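# Pencil sharpener into green box, then close lid

## Task

Get the pencil sharpener into the green box (it can be released as soon as some part of it is inside), then cover that box with the lid that belongs to it. Both results must hold on their own, without the robot supporting anything, and at the end the gripper must have released everything and pulled away.

## Robot and tools

Robot: one 7-joint arm with a two-finger parallel gripper. Joint ranges in rad, base to tip: waist -6.283 to 6.283, shoulder -2.250 to 2.250, upper arm roll -6.283 to 6.283, elbow -2.580 to 2.580, forearm roll -6.283 to 6.283, wrist pitch -2.100 to 2.100, wrist roll -6.283 to 6.283. The elbow never fully straightens.

Frames: the scene frame has its origin on the table surface under the arm base, +z up, and +y to the left when facing along +x. The base may sit slightly tilted. Each result's state line reports end_effector_position (m) and end_effector_quat_wxyz in this frame; at long reach the printed position can be somewhat off. The gripper frame: fingers point along its +z, and they open and close along its y. end_effector_position is the spot between the pads when closed; closed fingertips extend about 19 mm past it, open ones about 6 mm. Closing pushes the tips roughly 13 mm farther from the arm, so keep that clearance above surfaces.

execute_actions(actions): actions is a list of up to 15 actions, run in sequence. Each action is a list of up to 15 rows, one row per 1/30 s control step; a shorter list repeats its final row until 15 steps pass. Each row is 9 numbers in [-1, 1]: dx, dy, dz, rx, ry, rz, position, force_limit, speed. The first six are an offset, not a pose: they are expressed in the gripper's own axes and measured from the gripper pose at the start of that action (for the call's first action, the pose last reported). Every row is measured from that same start, not added to the previous row. Scale: 1.0 equals 0.6 m for dx, dy, dz and 180 degrees for the rotation; rx, ry, rz form a single rotation vector. An empty list only returns state and images.

Motion limits: each step, the commanded pose is clipped to at most 70 mm and 16 degrees from the measured pose, then reached by damped inverse kinematics, favouring position over orientation. After an action the arm only carries on to the last clipped pose, so big displacements need several actions. "Hand target" shows where the controller is currently driving. A "pose unreachable" line means the clearance check (which treats any mount block or post as arm) altered or blocked the command.

Gripper numbers (absolute settings, not offsets): position +1 is wide open (85 mm), about -0.8 is pads touching, -1 closes until blocked. force_limit sets pad force: roughly 20 N at -1, 128 N at 0, 235 N at +1 (measured on a 40 mm object, slow close); tiny or thin parts get less. speed sets closing rate: about 20 mm/s at -1, 85 at 0, 150 at +1; quick closes add up to about 5 N (speed 0) or 12 N (speed +1). New force or speed only applies after position changes by at least 0.01; to loosen a grip, open first.

move(target, speed, blocking): target is one 9-number row as above, the pose part an offset in gripper axes from the pose in the most recent result that showed one; finger values are applied at once. speed is path top speed in m/s, 0.002 to 0.5 (default 0.25), rotation capped at twice that in rad/s. The straight path takes 0.5 to 10 s and is cut off at 10 s. It does not avoid obstacles, may overshoot speed near full reach, and the hand can lag or wander. Faster moves and targets set deeper past a contact press harder. The result adds a "move:" line: done (settled near target), off_target, moving, held (last step blocked by a check) or fault, plus limits (paced = command was clipped; held = some steps were blocked, after which motion can jump faster) and the distance to target. blocking=false returns after 0.5 s while the arm keeps going; other moves and execute_actions are then rejected until wait or stop shows it ended.

wait(seconds): 0 to 10, lets time pass holding the last command; returns early when a running move ends. stop(): brakes a running move (needs stopping distance); fingers keep moving. zoom_image(camera, region): camera is one of cam_head_left, cam_head_right, cam_high, cam_low, cam_wrist (all 672x504); region [x0, y0, x1, y1] in pixels from top-left, at most 504 by 504. finished_scene(scene): closes the current scene by its number, irreversibly, and reports success; the goal must still hold afterwards.

Reading grips: object_status 0 = fingers moving, 1 = blocked while opening, 2 = blocked while closing (a grip), 3 = reached the commanded position or pads touching (small items may still be held). Any new position resets it to 0 briefly. To grasp, send -1, keep it, and look for 2. If the object slips or gives, fingers re-close automatically, except after a grip at force_limit -1, where status stays 2 even if the object is gone. position_measured is in counts: 3 open, ~78 = 60 mm, ~130 = 40 mm, ~180 = 20 mm, ~230 pads touching.

Hazards: loads at or above a joint limit (48 N m for the four base joints, 30.2 N m for forearm roll, wrist pitch, wrist roll; held weight included) cause a torque fault that halts the arm 10 s and drops the rest of the call. Holding loads heats motors: MOTOR HOT appears from 60 °C, and at 75 °C an OVER-TEMPERATURE FAULT lets the arm sink. Occasional brief disturbances may pull on a held part or shove loose items. Never let anything leave the table; avoid drops, slams, hard hits and heavy pressing. Prefer fast, smooth, low-effort motion.

Each tool is called after "Call:" as name([rows], argument=value, ...), one row to a line, values as JSON.

## Session

Call:
execute_actions(actions=[])

Scene clock: 0.00 s.
end_effector_position=(+0.0003, +0.3494, +0.3166) position_measured=3 object_status=3 end_effector_quat_wxyz=(-0.323, +0.515, +0.778, +0.157)
Joint positions: [-2.222  0.85   0.354  2.337 -1.069 -0.2   -0.505]
Joint velocities: [ 0.    -0.002 -0.    -0.     0.     0.     0.001]
Hand target: +0.000, +0.349, +0.317; -0.323, +0.515, +0.778, +0.157

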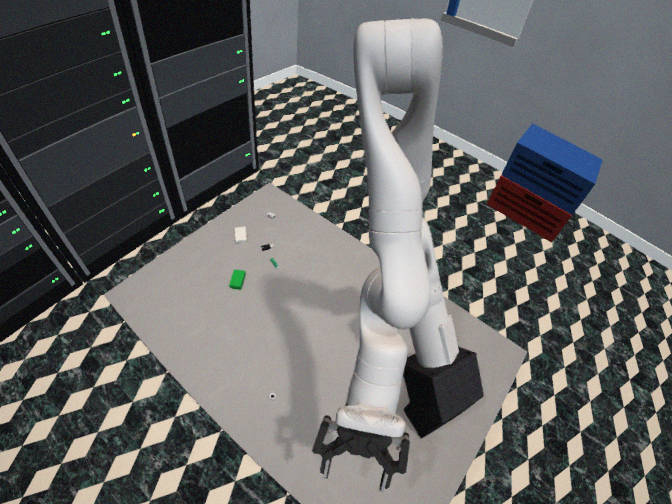

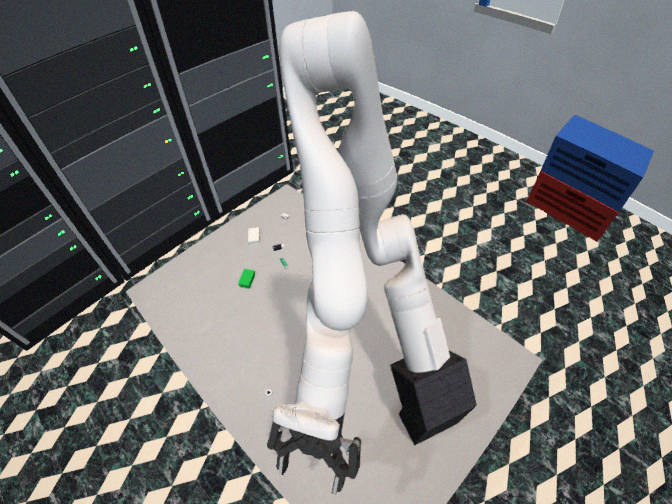

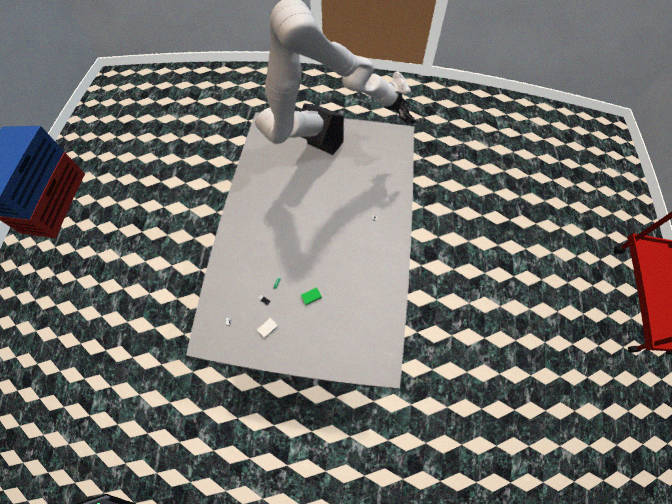

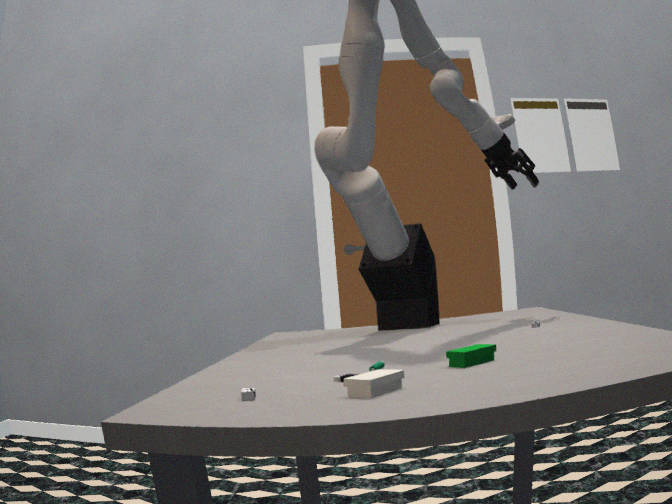

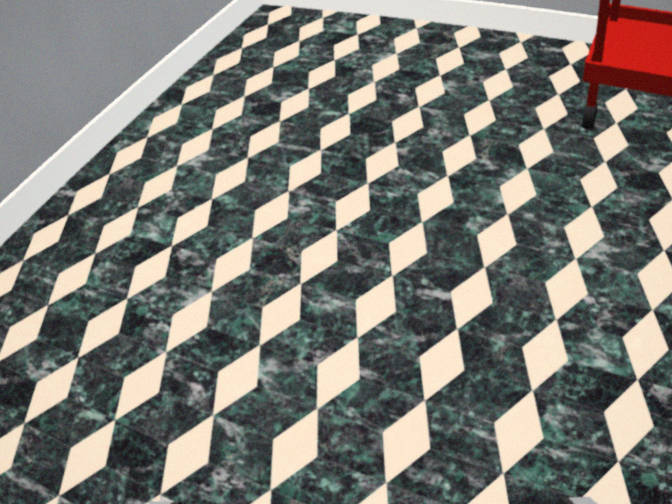

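Call:
zoom_image(camera="cam_high", region=[180, 200, 420, 380])

Call:
zoom_image(camera="cam_low", region=[220, 300, 560, 420])

Region (180, 200, 420, 380) of cam_high's 672x504 image, scaled by 2.100, with more detail than that image has; it fills the top 378 rows of this view, and the rest is white.

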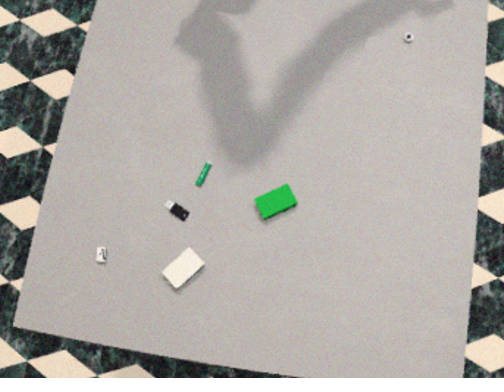

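Region (220, 300, 560, 420) of cam_low's 672x504 image, scaled by 1.482, with more detail than that image has; it fills the top 178 rows of this view, and the rest is white.

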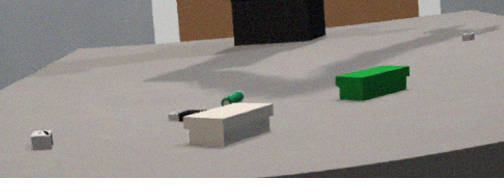

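Call:
move(target=[-0.59,0.5,-0.66,-0.031,-0.231,0,1,0,0])

Scene clock: 12.50 s.
end_effector_position=(+0.4990, +0.0010, +0.3491) position_measured=3 object_status=3 end_effector_quat_wxyz=(-0.002, +0.552, +0.834, +0.003)
Joint positions: [-2.628  0.685  2.398  1.987  0.121  1.08  -0.022]
Joint velocities: [ 0.004 -0.006 -0.001  0.002 -0.     0.002 -0.001]
Hand target: +0.499, +0.001, +0.349; -0.002, +0.552, +0.834, +0.003
Off the commanded pose: 0.003 m, 0 deg.
move: done; limits=paced

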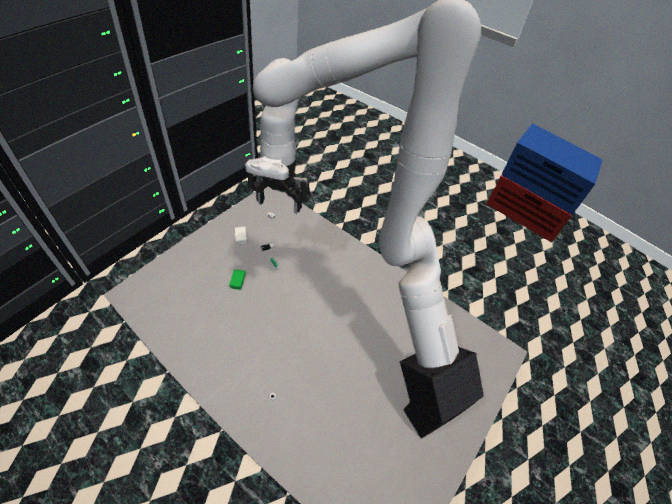

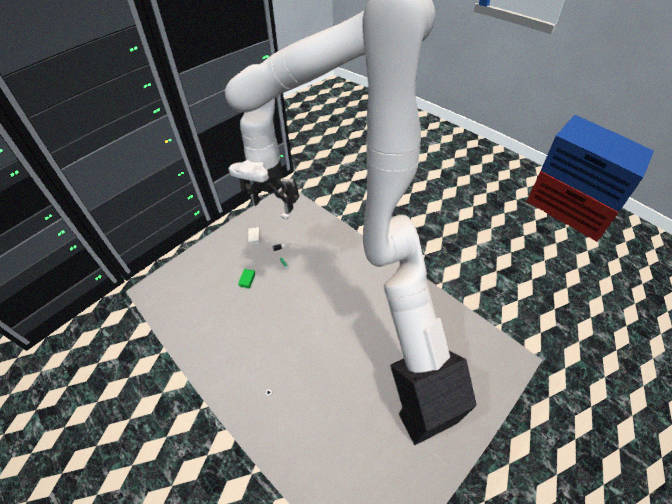

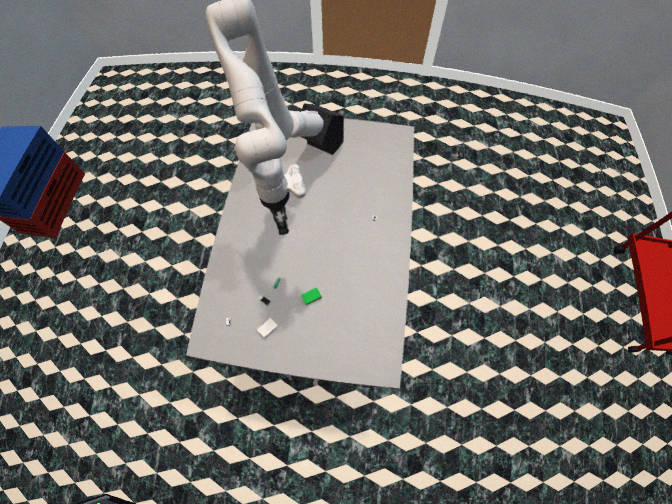

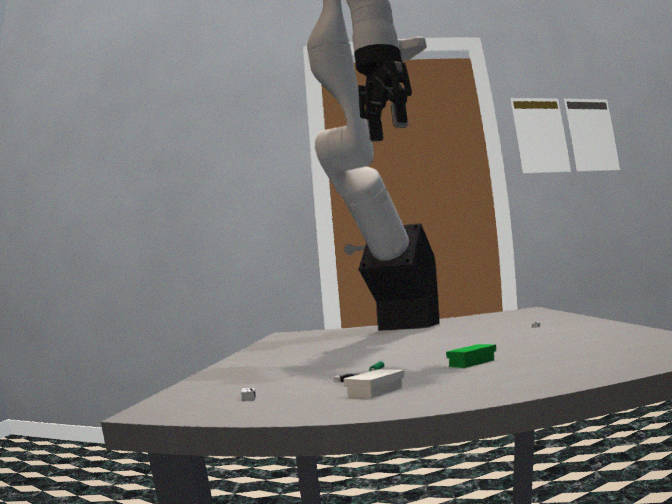

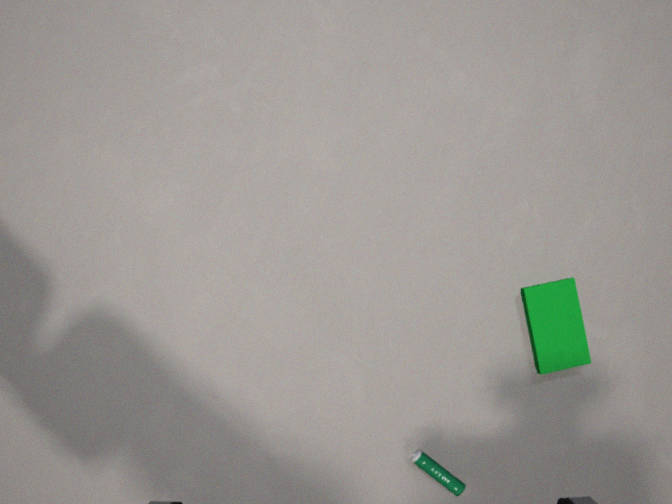

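Call:
move(target=[0,0.2,0,0,0,0,1,0,0])

Scene clock: 19.90 s.
end_effector_position=(+0.6092, +0.0485, +0.3495) position_measured=3 object_status=3 end_effector_quat_wxyz=(-0.002, +0.551, +0.834, +0.003)
Joint positions: [-2.313  0.486  2.065  1.642  0.182  1.178 -0.091]
Joint velocities: [ 0.004 -0.002 -0.001 -0.     0.002 -0.    -0.002]
Hand target: +0.609, +0.048, +0.349; -0.002, +0.552, +0.834, +0.003
Off the commanded pose: 0.001 m, 0 deg.
move: done

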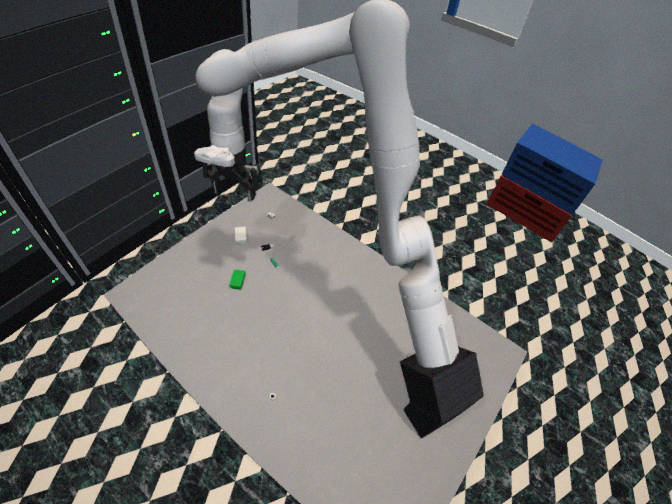

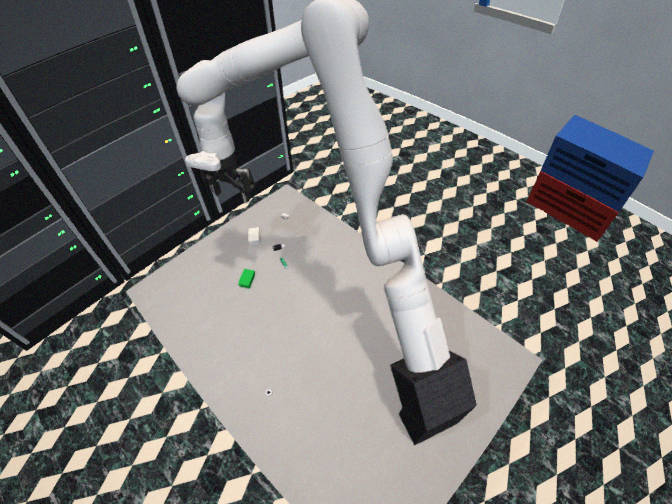

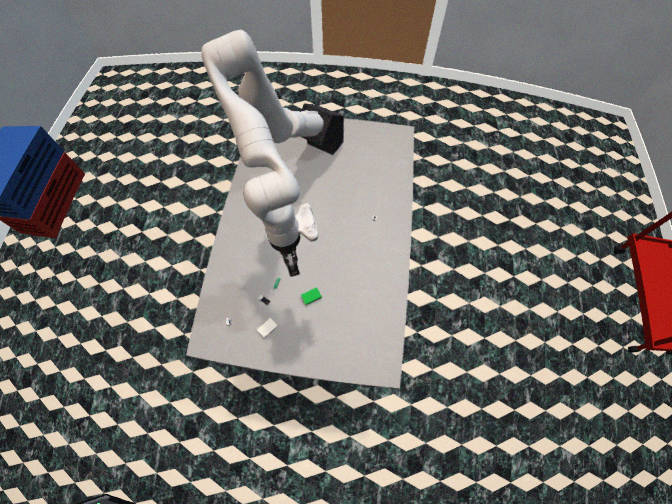

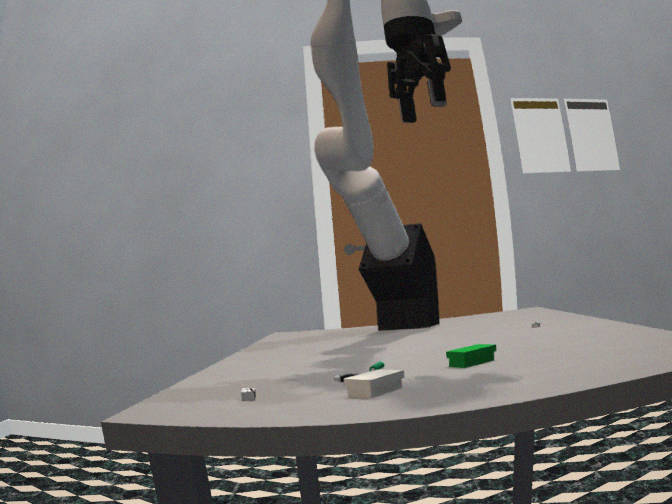

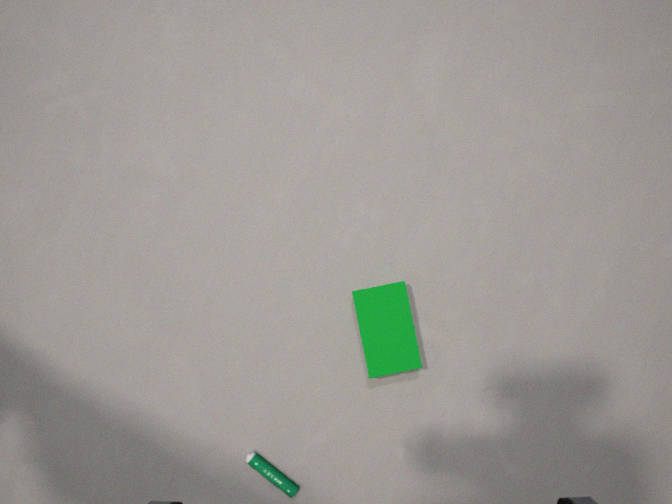

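Call:
move(target=[0.17,0.03,0.33,0,0,0.06,1,0,0])

Scene clock: 24.80 s.
end_effector_position=(+0.5859, +0.1501, +0.1520) position_measured=3 object_status=3 end_effector_quat_wxyz=(-0.001, +0.628, +0.779, +0.003)
Joint positions: [-1.588  0.635  1.385  1.836  0.039  0.637 -0.384]
Joint velocities: [ 0.005  0.002 -0.001  0.    -0.    -0.001  0.   ]
Hand target: +0.586, +0.150, +0.152; -0.001, +0.628, +0.778, +0.002
Off the commanded pose: 0.001 m, 0 deg.
move: done

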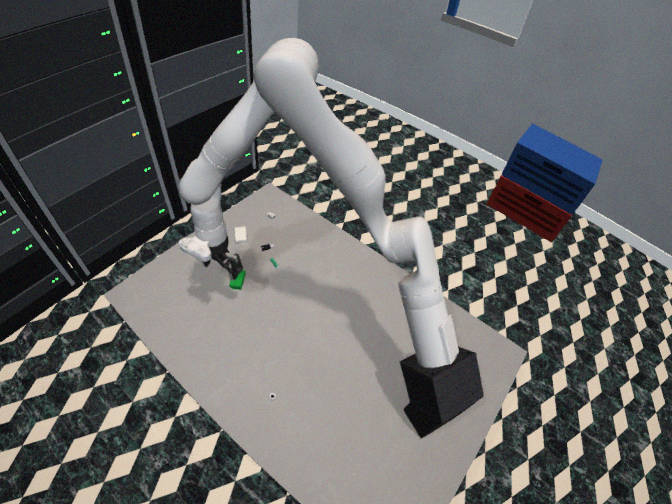

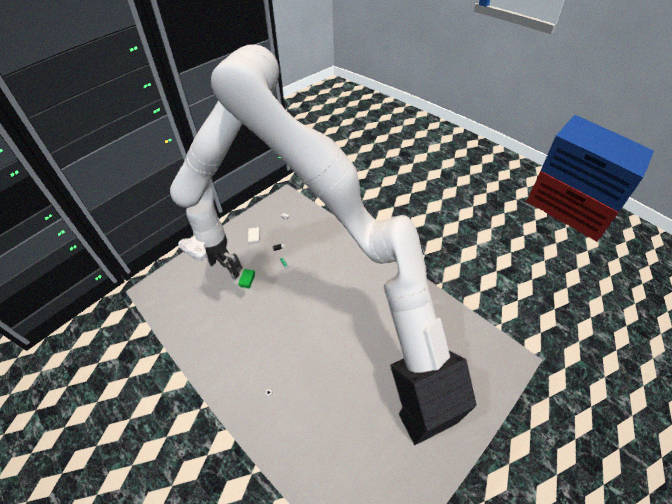

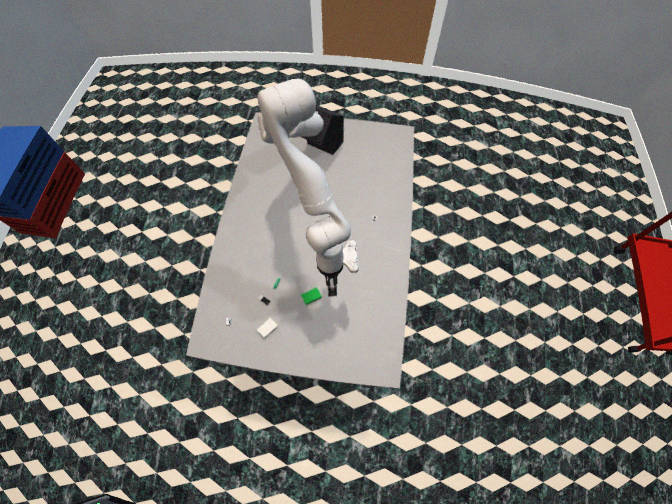

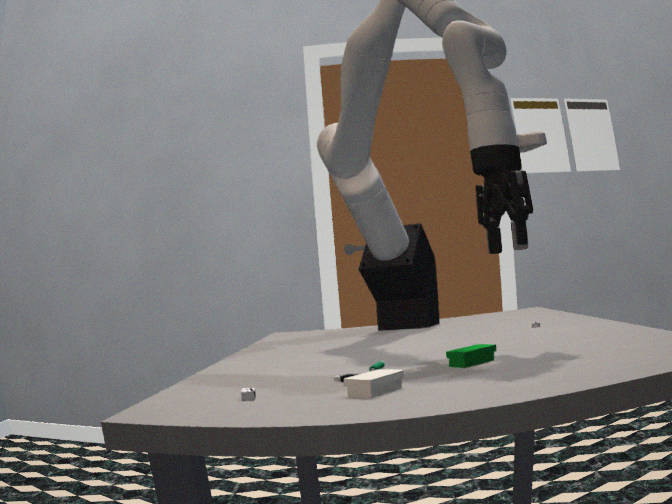

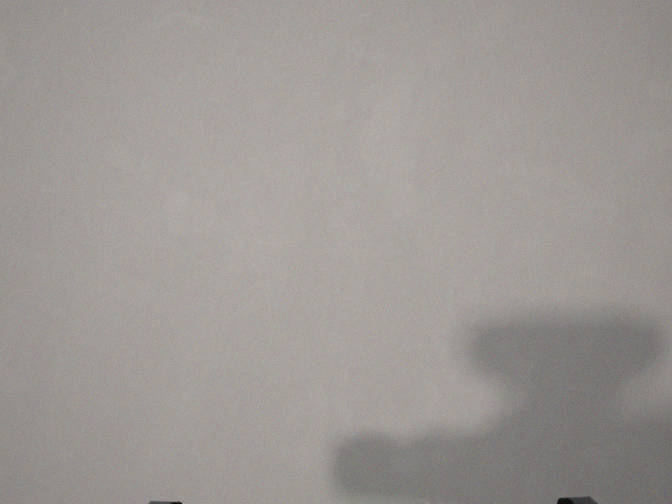

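Call:
move(target=[-0.1,0.025,0,0,0,0,1,0,0])

Scene clock: 34.67 s.
end_effector_position=(+0.6134, +0.0948, +0.1516) position_measured=3 object_status=3 end_effector_quat_wxyz=(-0.001, +0.627, +0.779, +0.002)
Joint positions: [-1.57   0.527  1.451  1.836  0.1    0.641 -0.301]
Joint velocities: [-0.001 -0.008  0.001 -0.001 -0.001  0.     0.004]
Hand target: +0.613, +0.095, +0.152; -0.001, +0.628, +0.779, +0.003
Off the commanded pose: 0.000 m, 0 deg.
move: done

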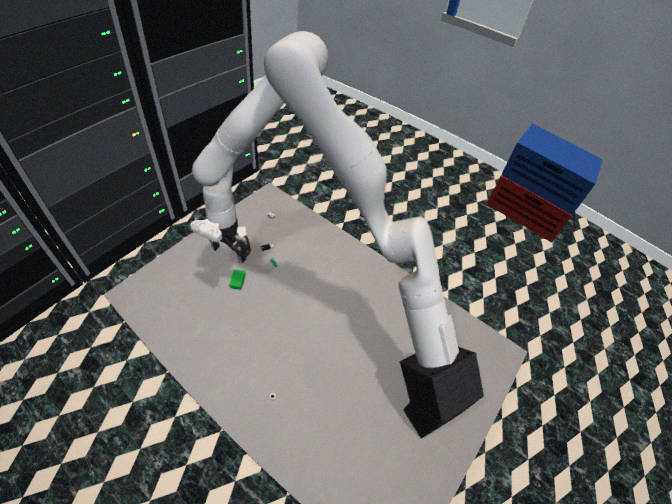

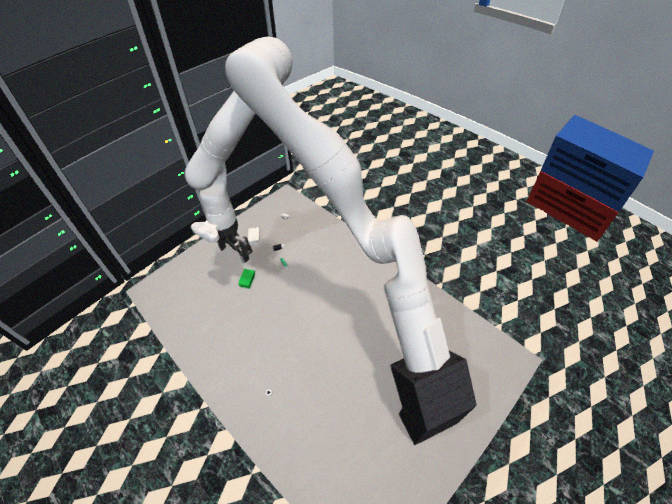

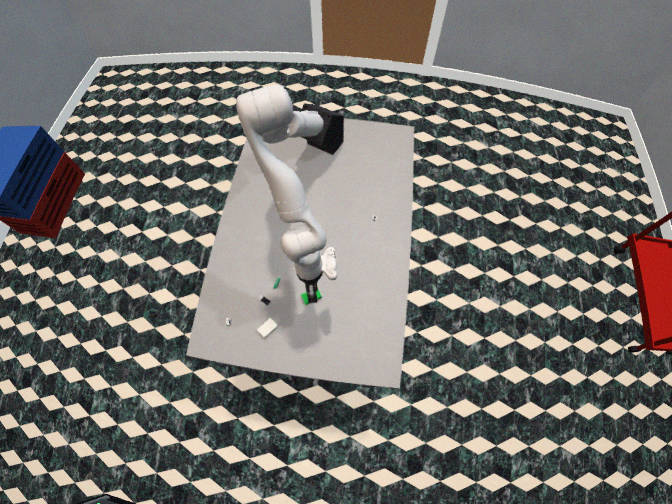

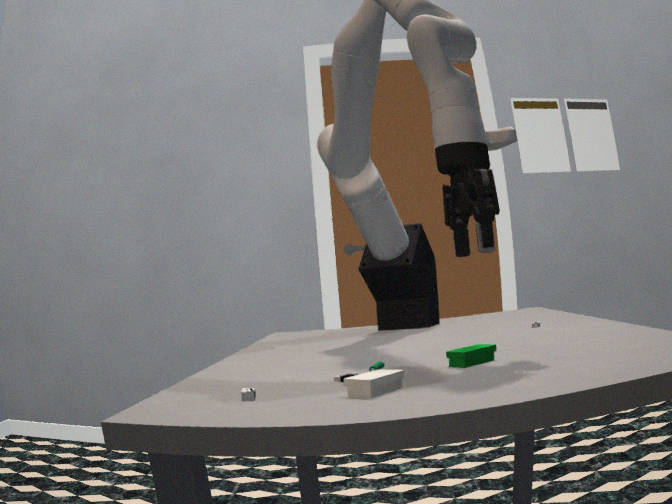

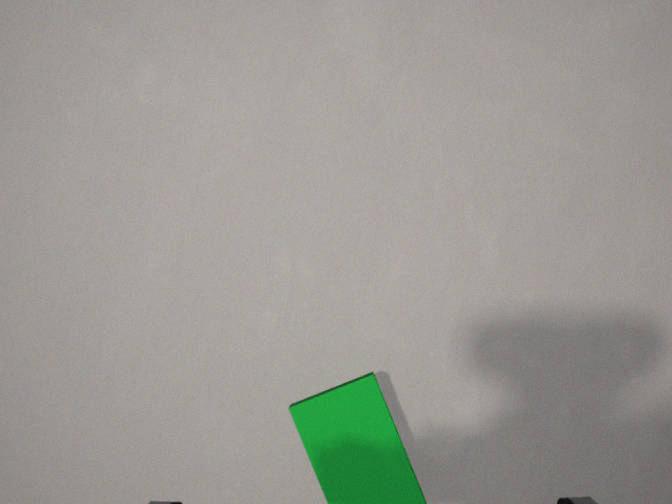

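Call:
move(target=[0,0,0.12,0,0,-0.122,1,0,0])

Scene clock: 40.73 s.
end_effector_position=(+0.6134, +0.0951, +0.0796) position_measured=3 object_status=3 end_effector_quat_wxyz=(-0.000, +0.467, +0.884, +0.002)
Joint positions: [-1.276  0.55   1.188  1.853  0.172  0.476  0.012]
Joint velocities: [ 0.004 -0.     0.    -0.    -0.001  0.001 -0.   ]
Hand target: +0.613, +0.095, +0.079; -0.000, +0.468, +0.884, +0.002
Off the commanded pose: 0.000 m, 0 deg.
move: done

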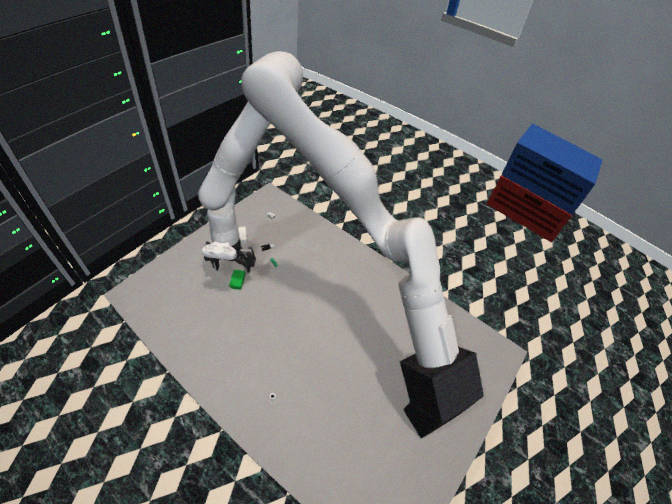

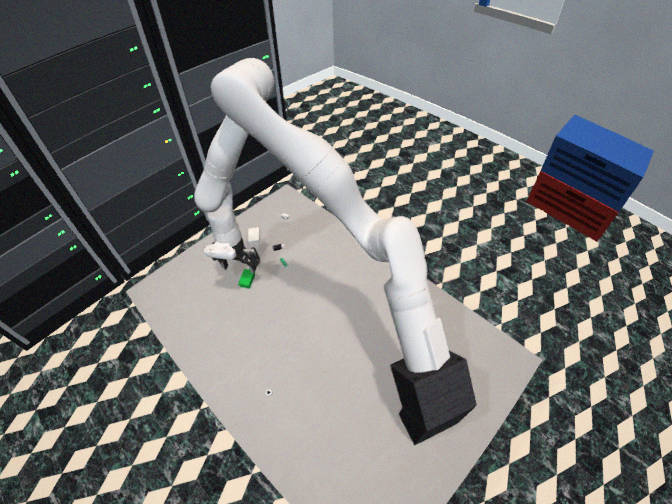

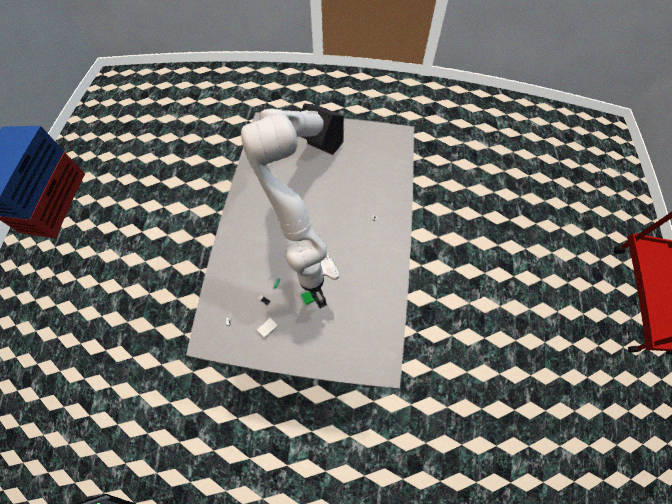

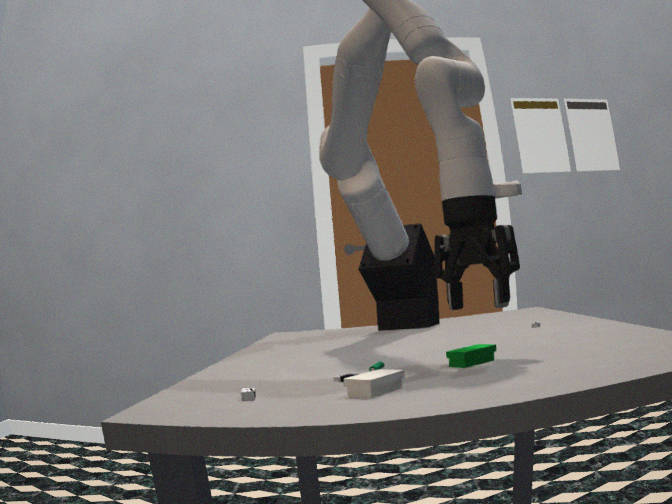

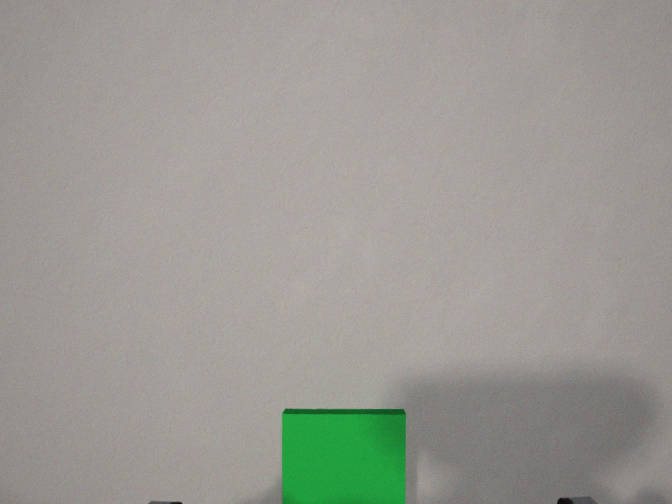

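Call:
move(target=[-0.035,-0.008,0.06,0,0,0,1,0,0], speed=0.1)

Call:
zoom_image(camera="cam_low", region=[400, 250, 560, 390])

Scene clock: 49.63 s.
end_effector_position=(+0.6214, +0.0754, +0.0436) position_measured=3 object_status=3 end_effector_quat_wxyz=(-0.000, +0.467, +0.884, +0.002)
Joint positions: [-1.121  0.56   1.103  1.846  0.152  0.398  0.075]
Joint velocities: [ 0.006  0.001  0.001  0.001 -0.001  0.     0.001]
Hand target: +0.621, +0.075, +0.043; -0.000, +0.467, +0.884, +0.002
Off the commanded pose: 0.000 m, 0 deg.
move: done

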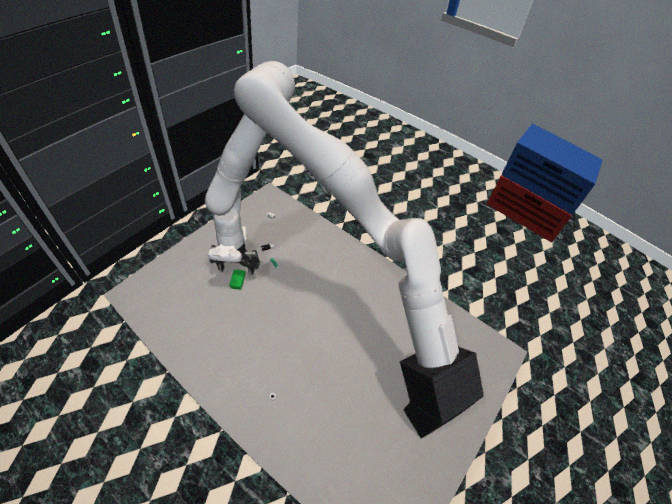

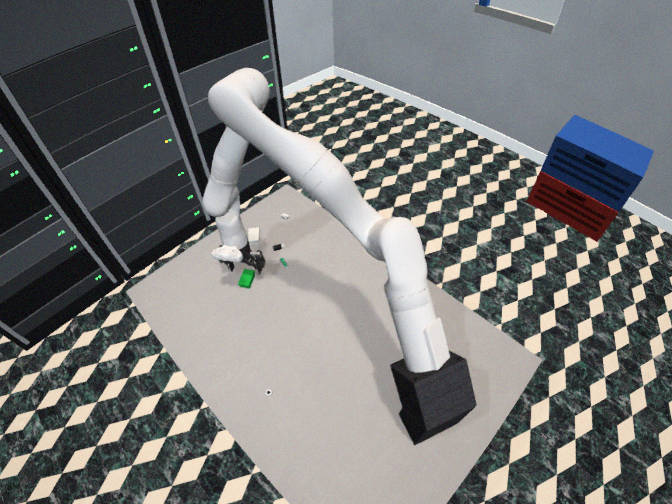

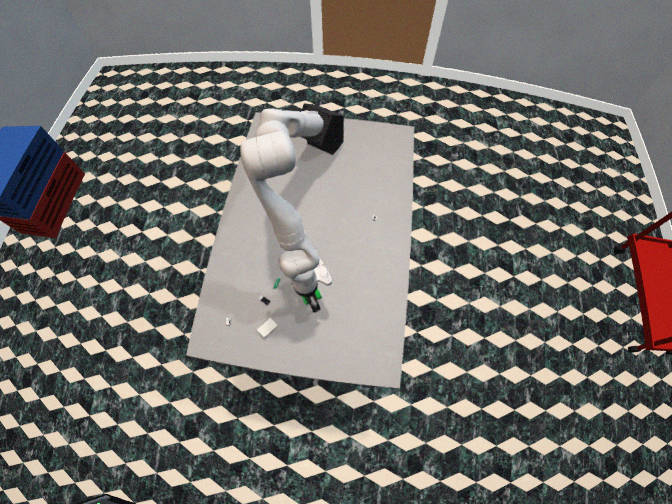

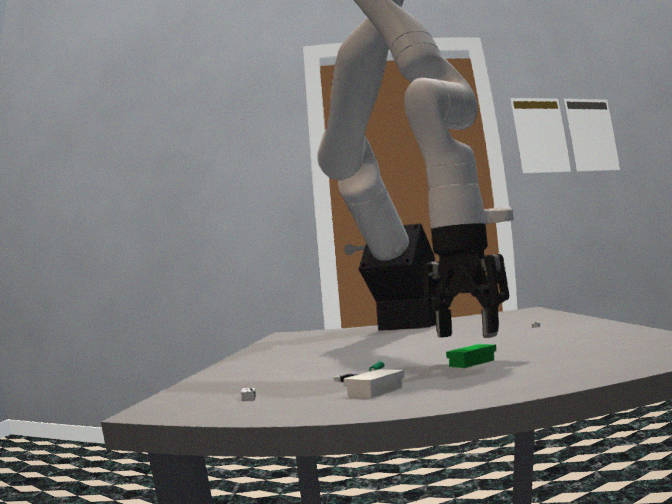

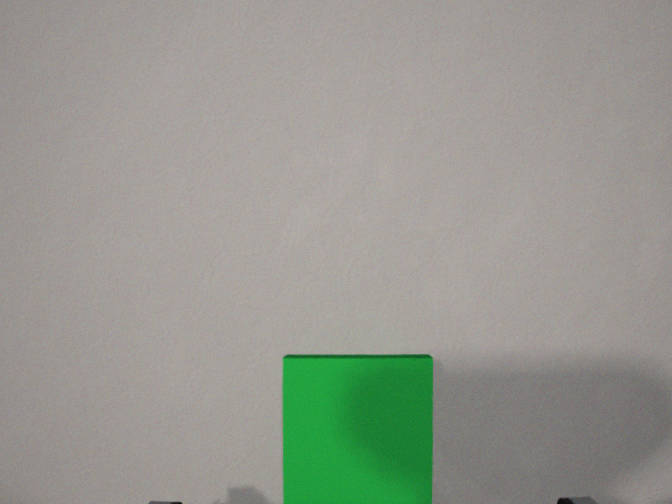

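Region (400, 250, 560, 390) of cam_low's 672x504 image, scaled by 3.150, with more detail than that image has; it fills the top 441 rows of this view, and the rest is white.

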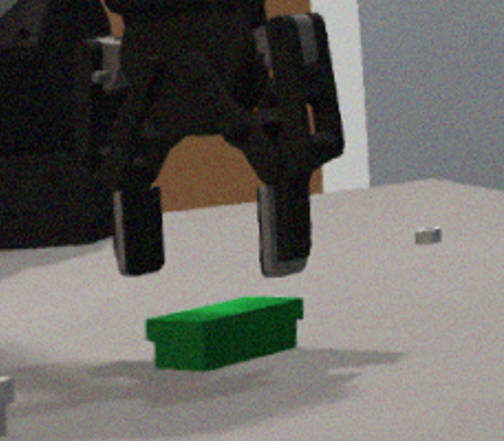

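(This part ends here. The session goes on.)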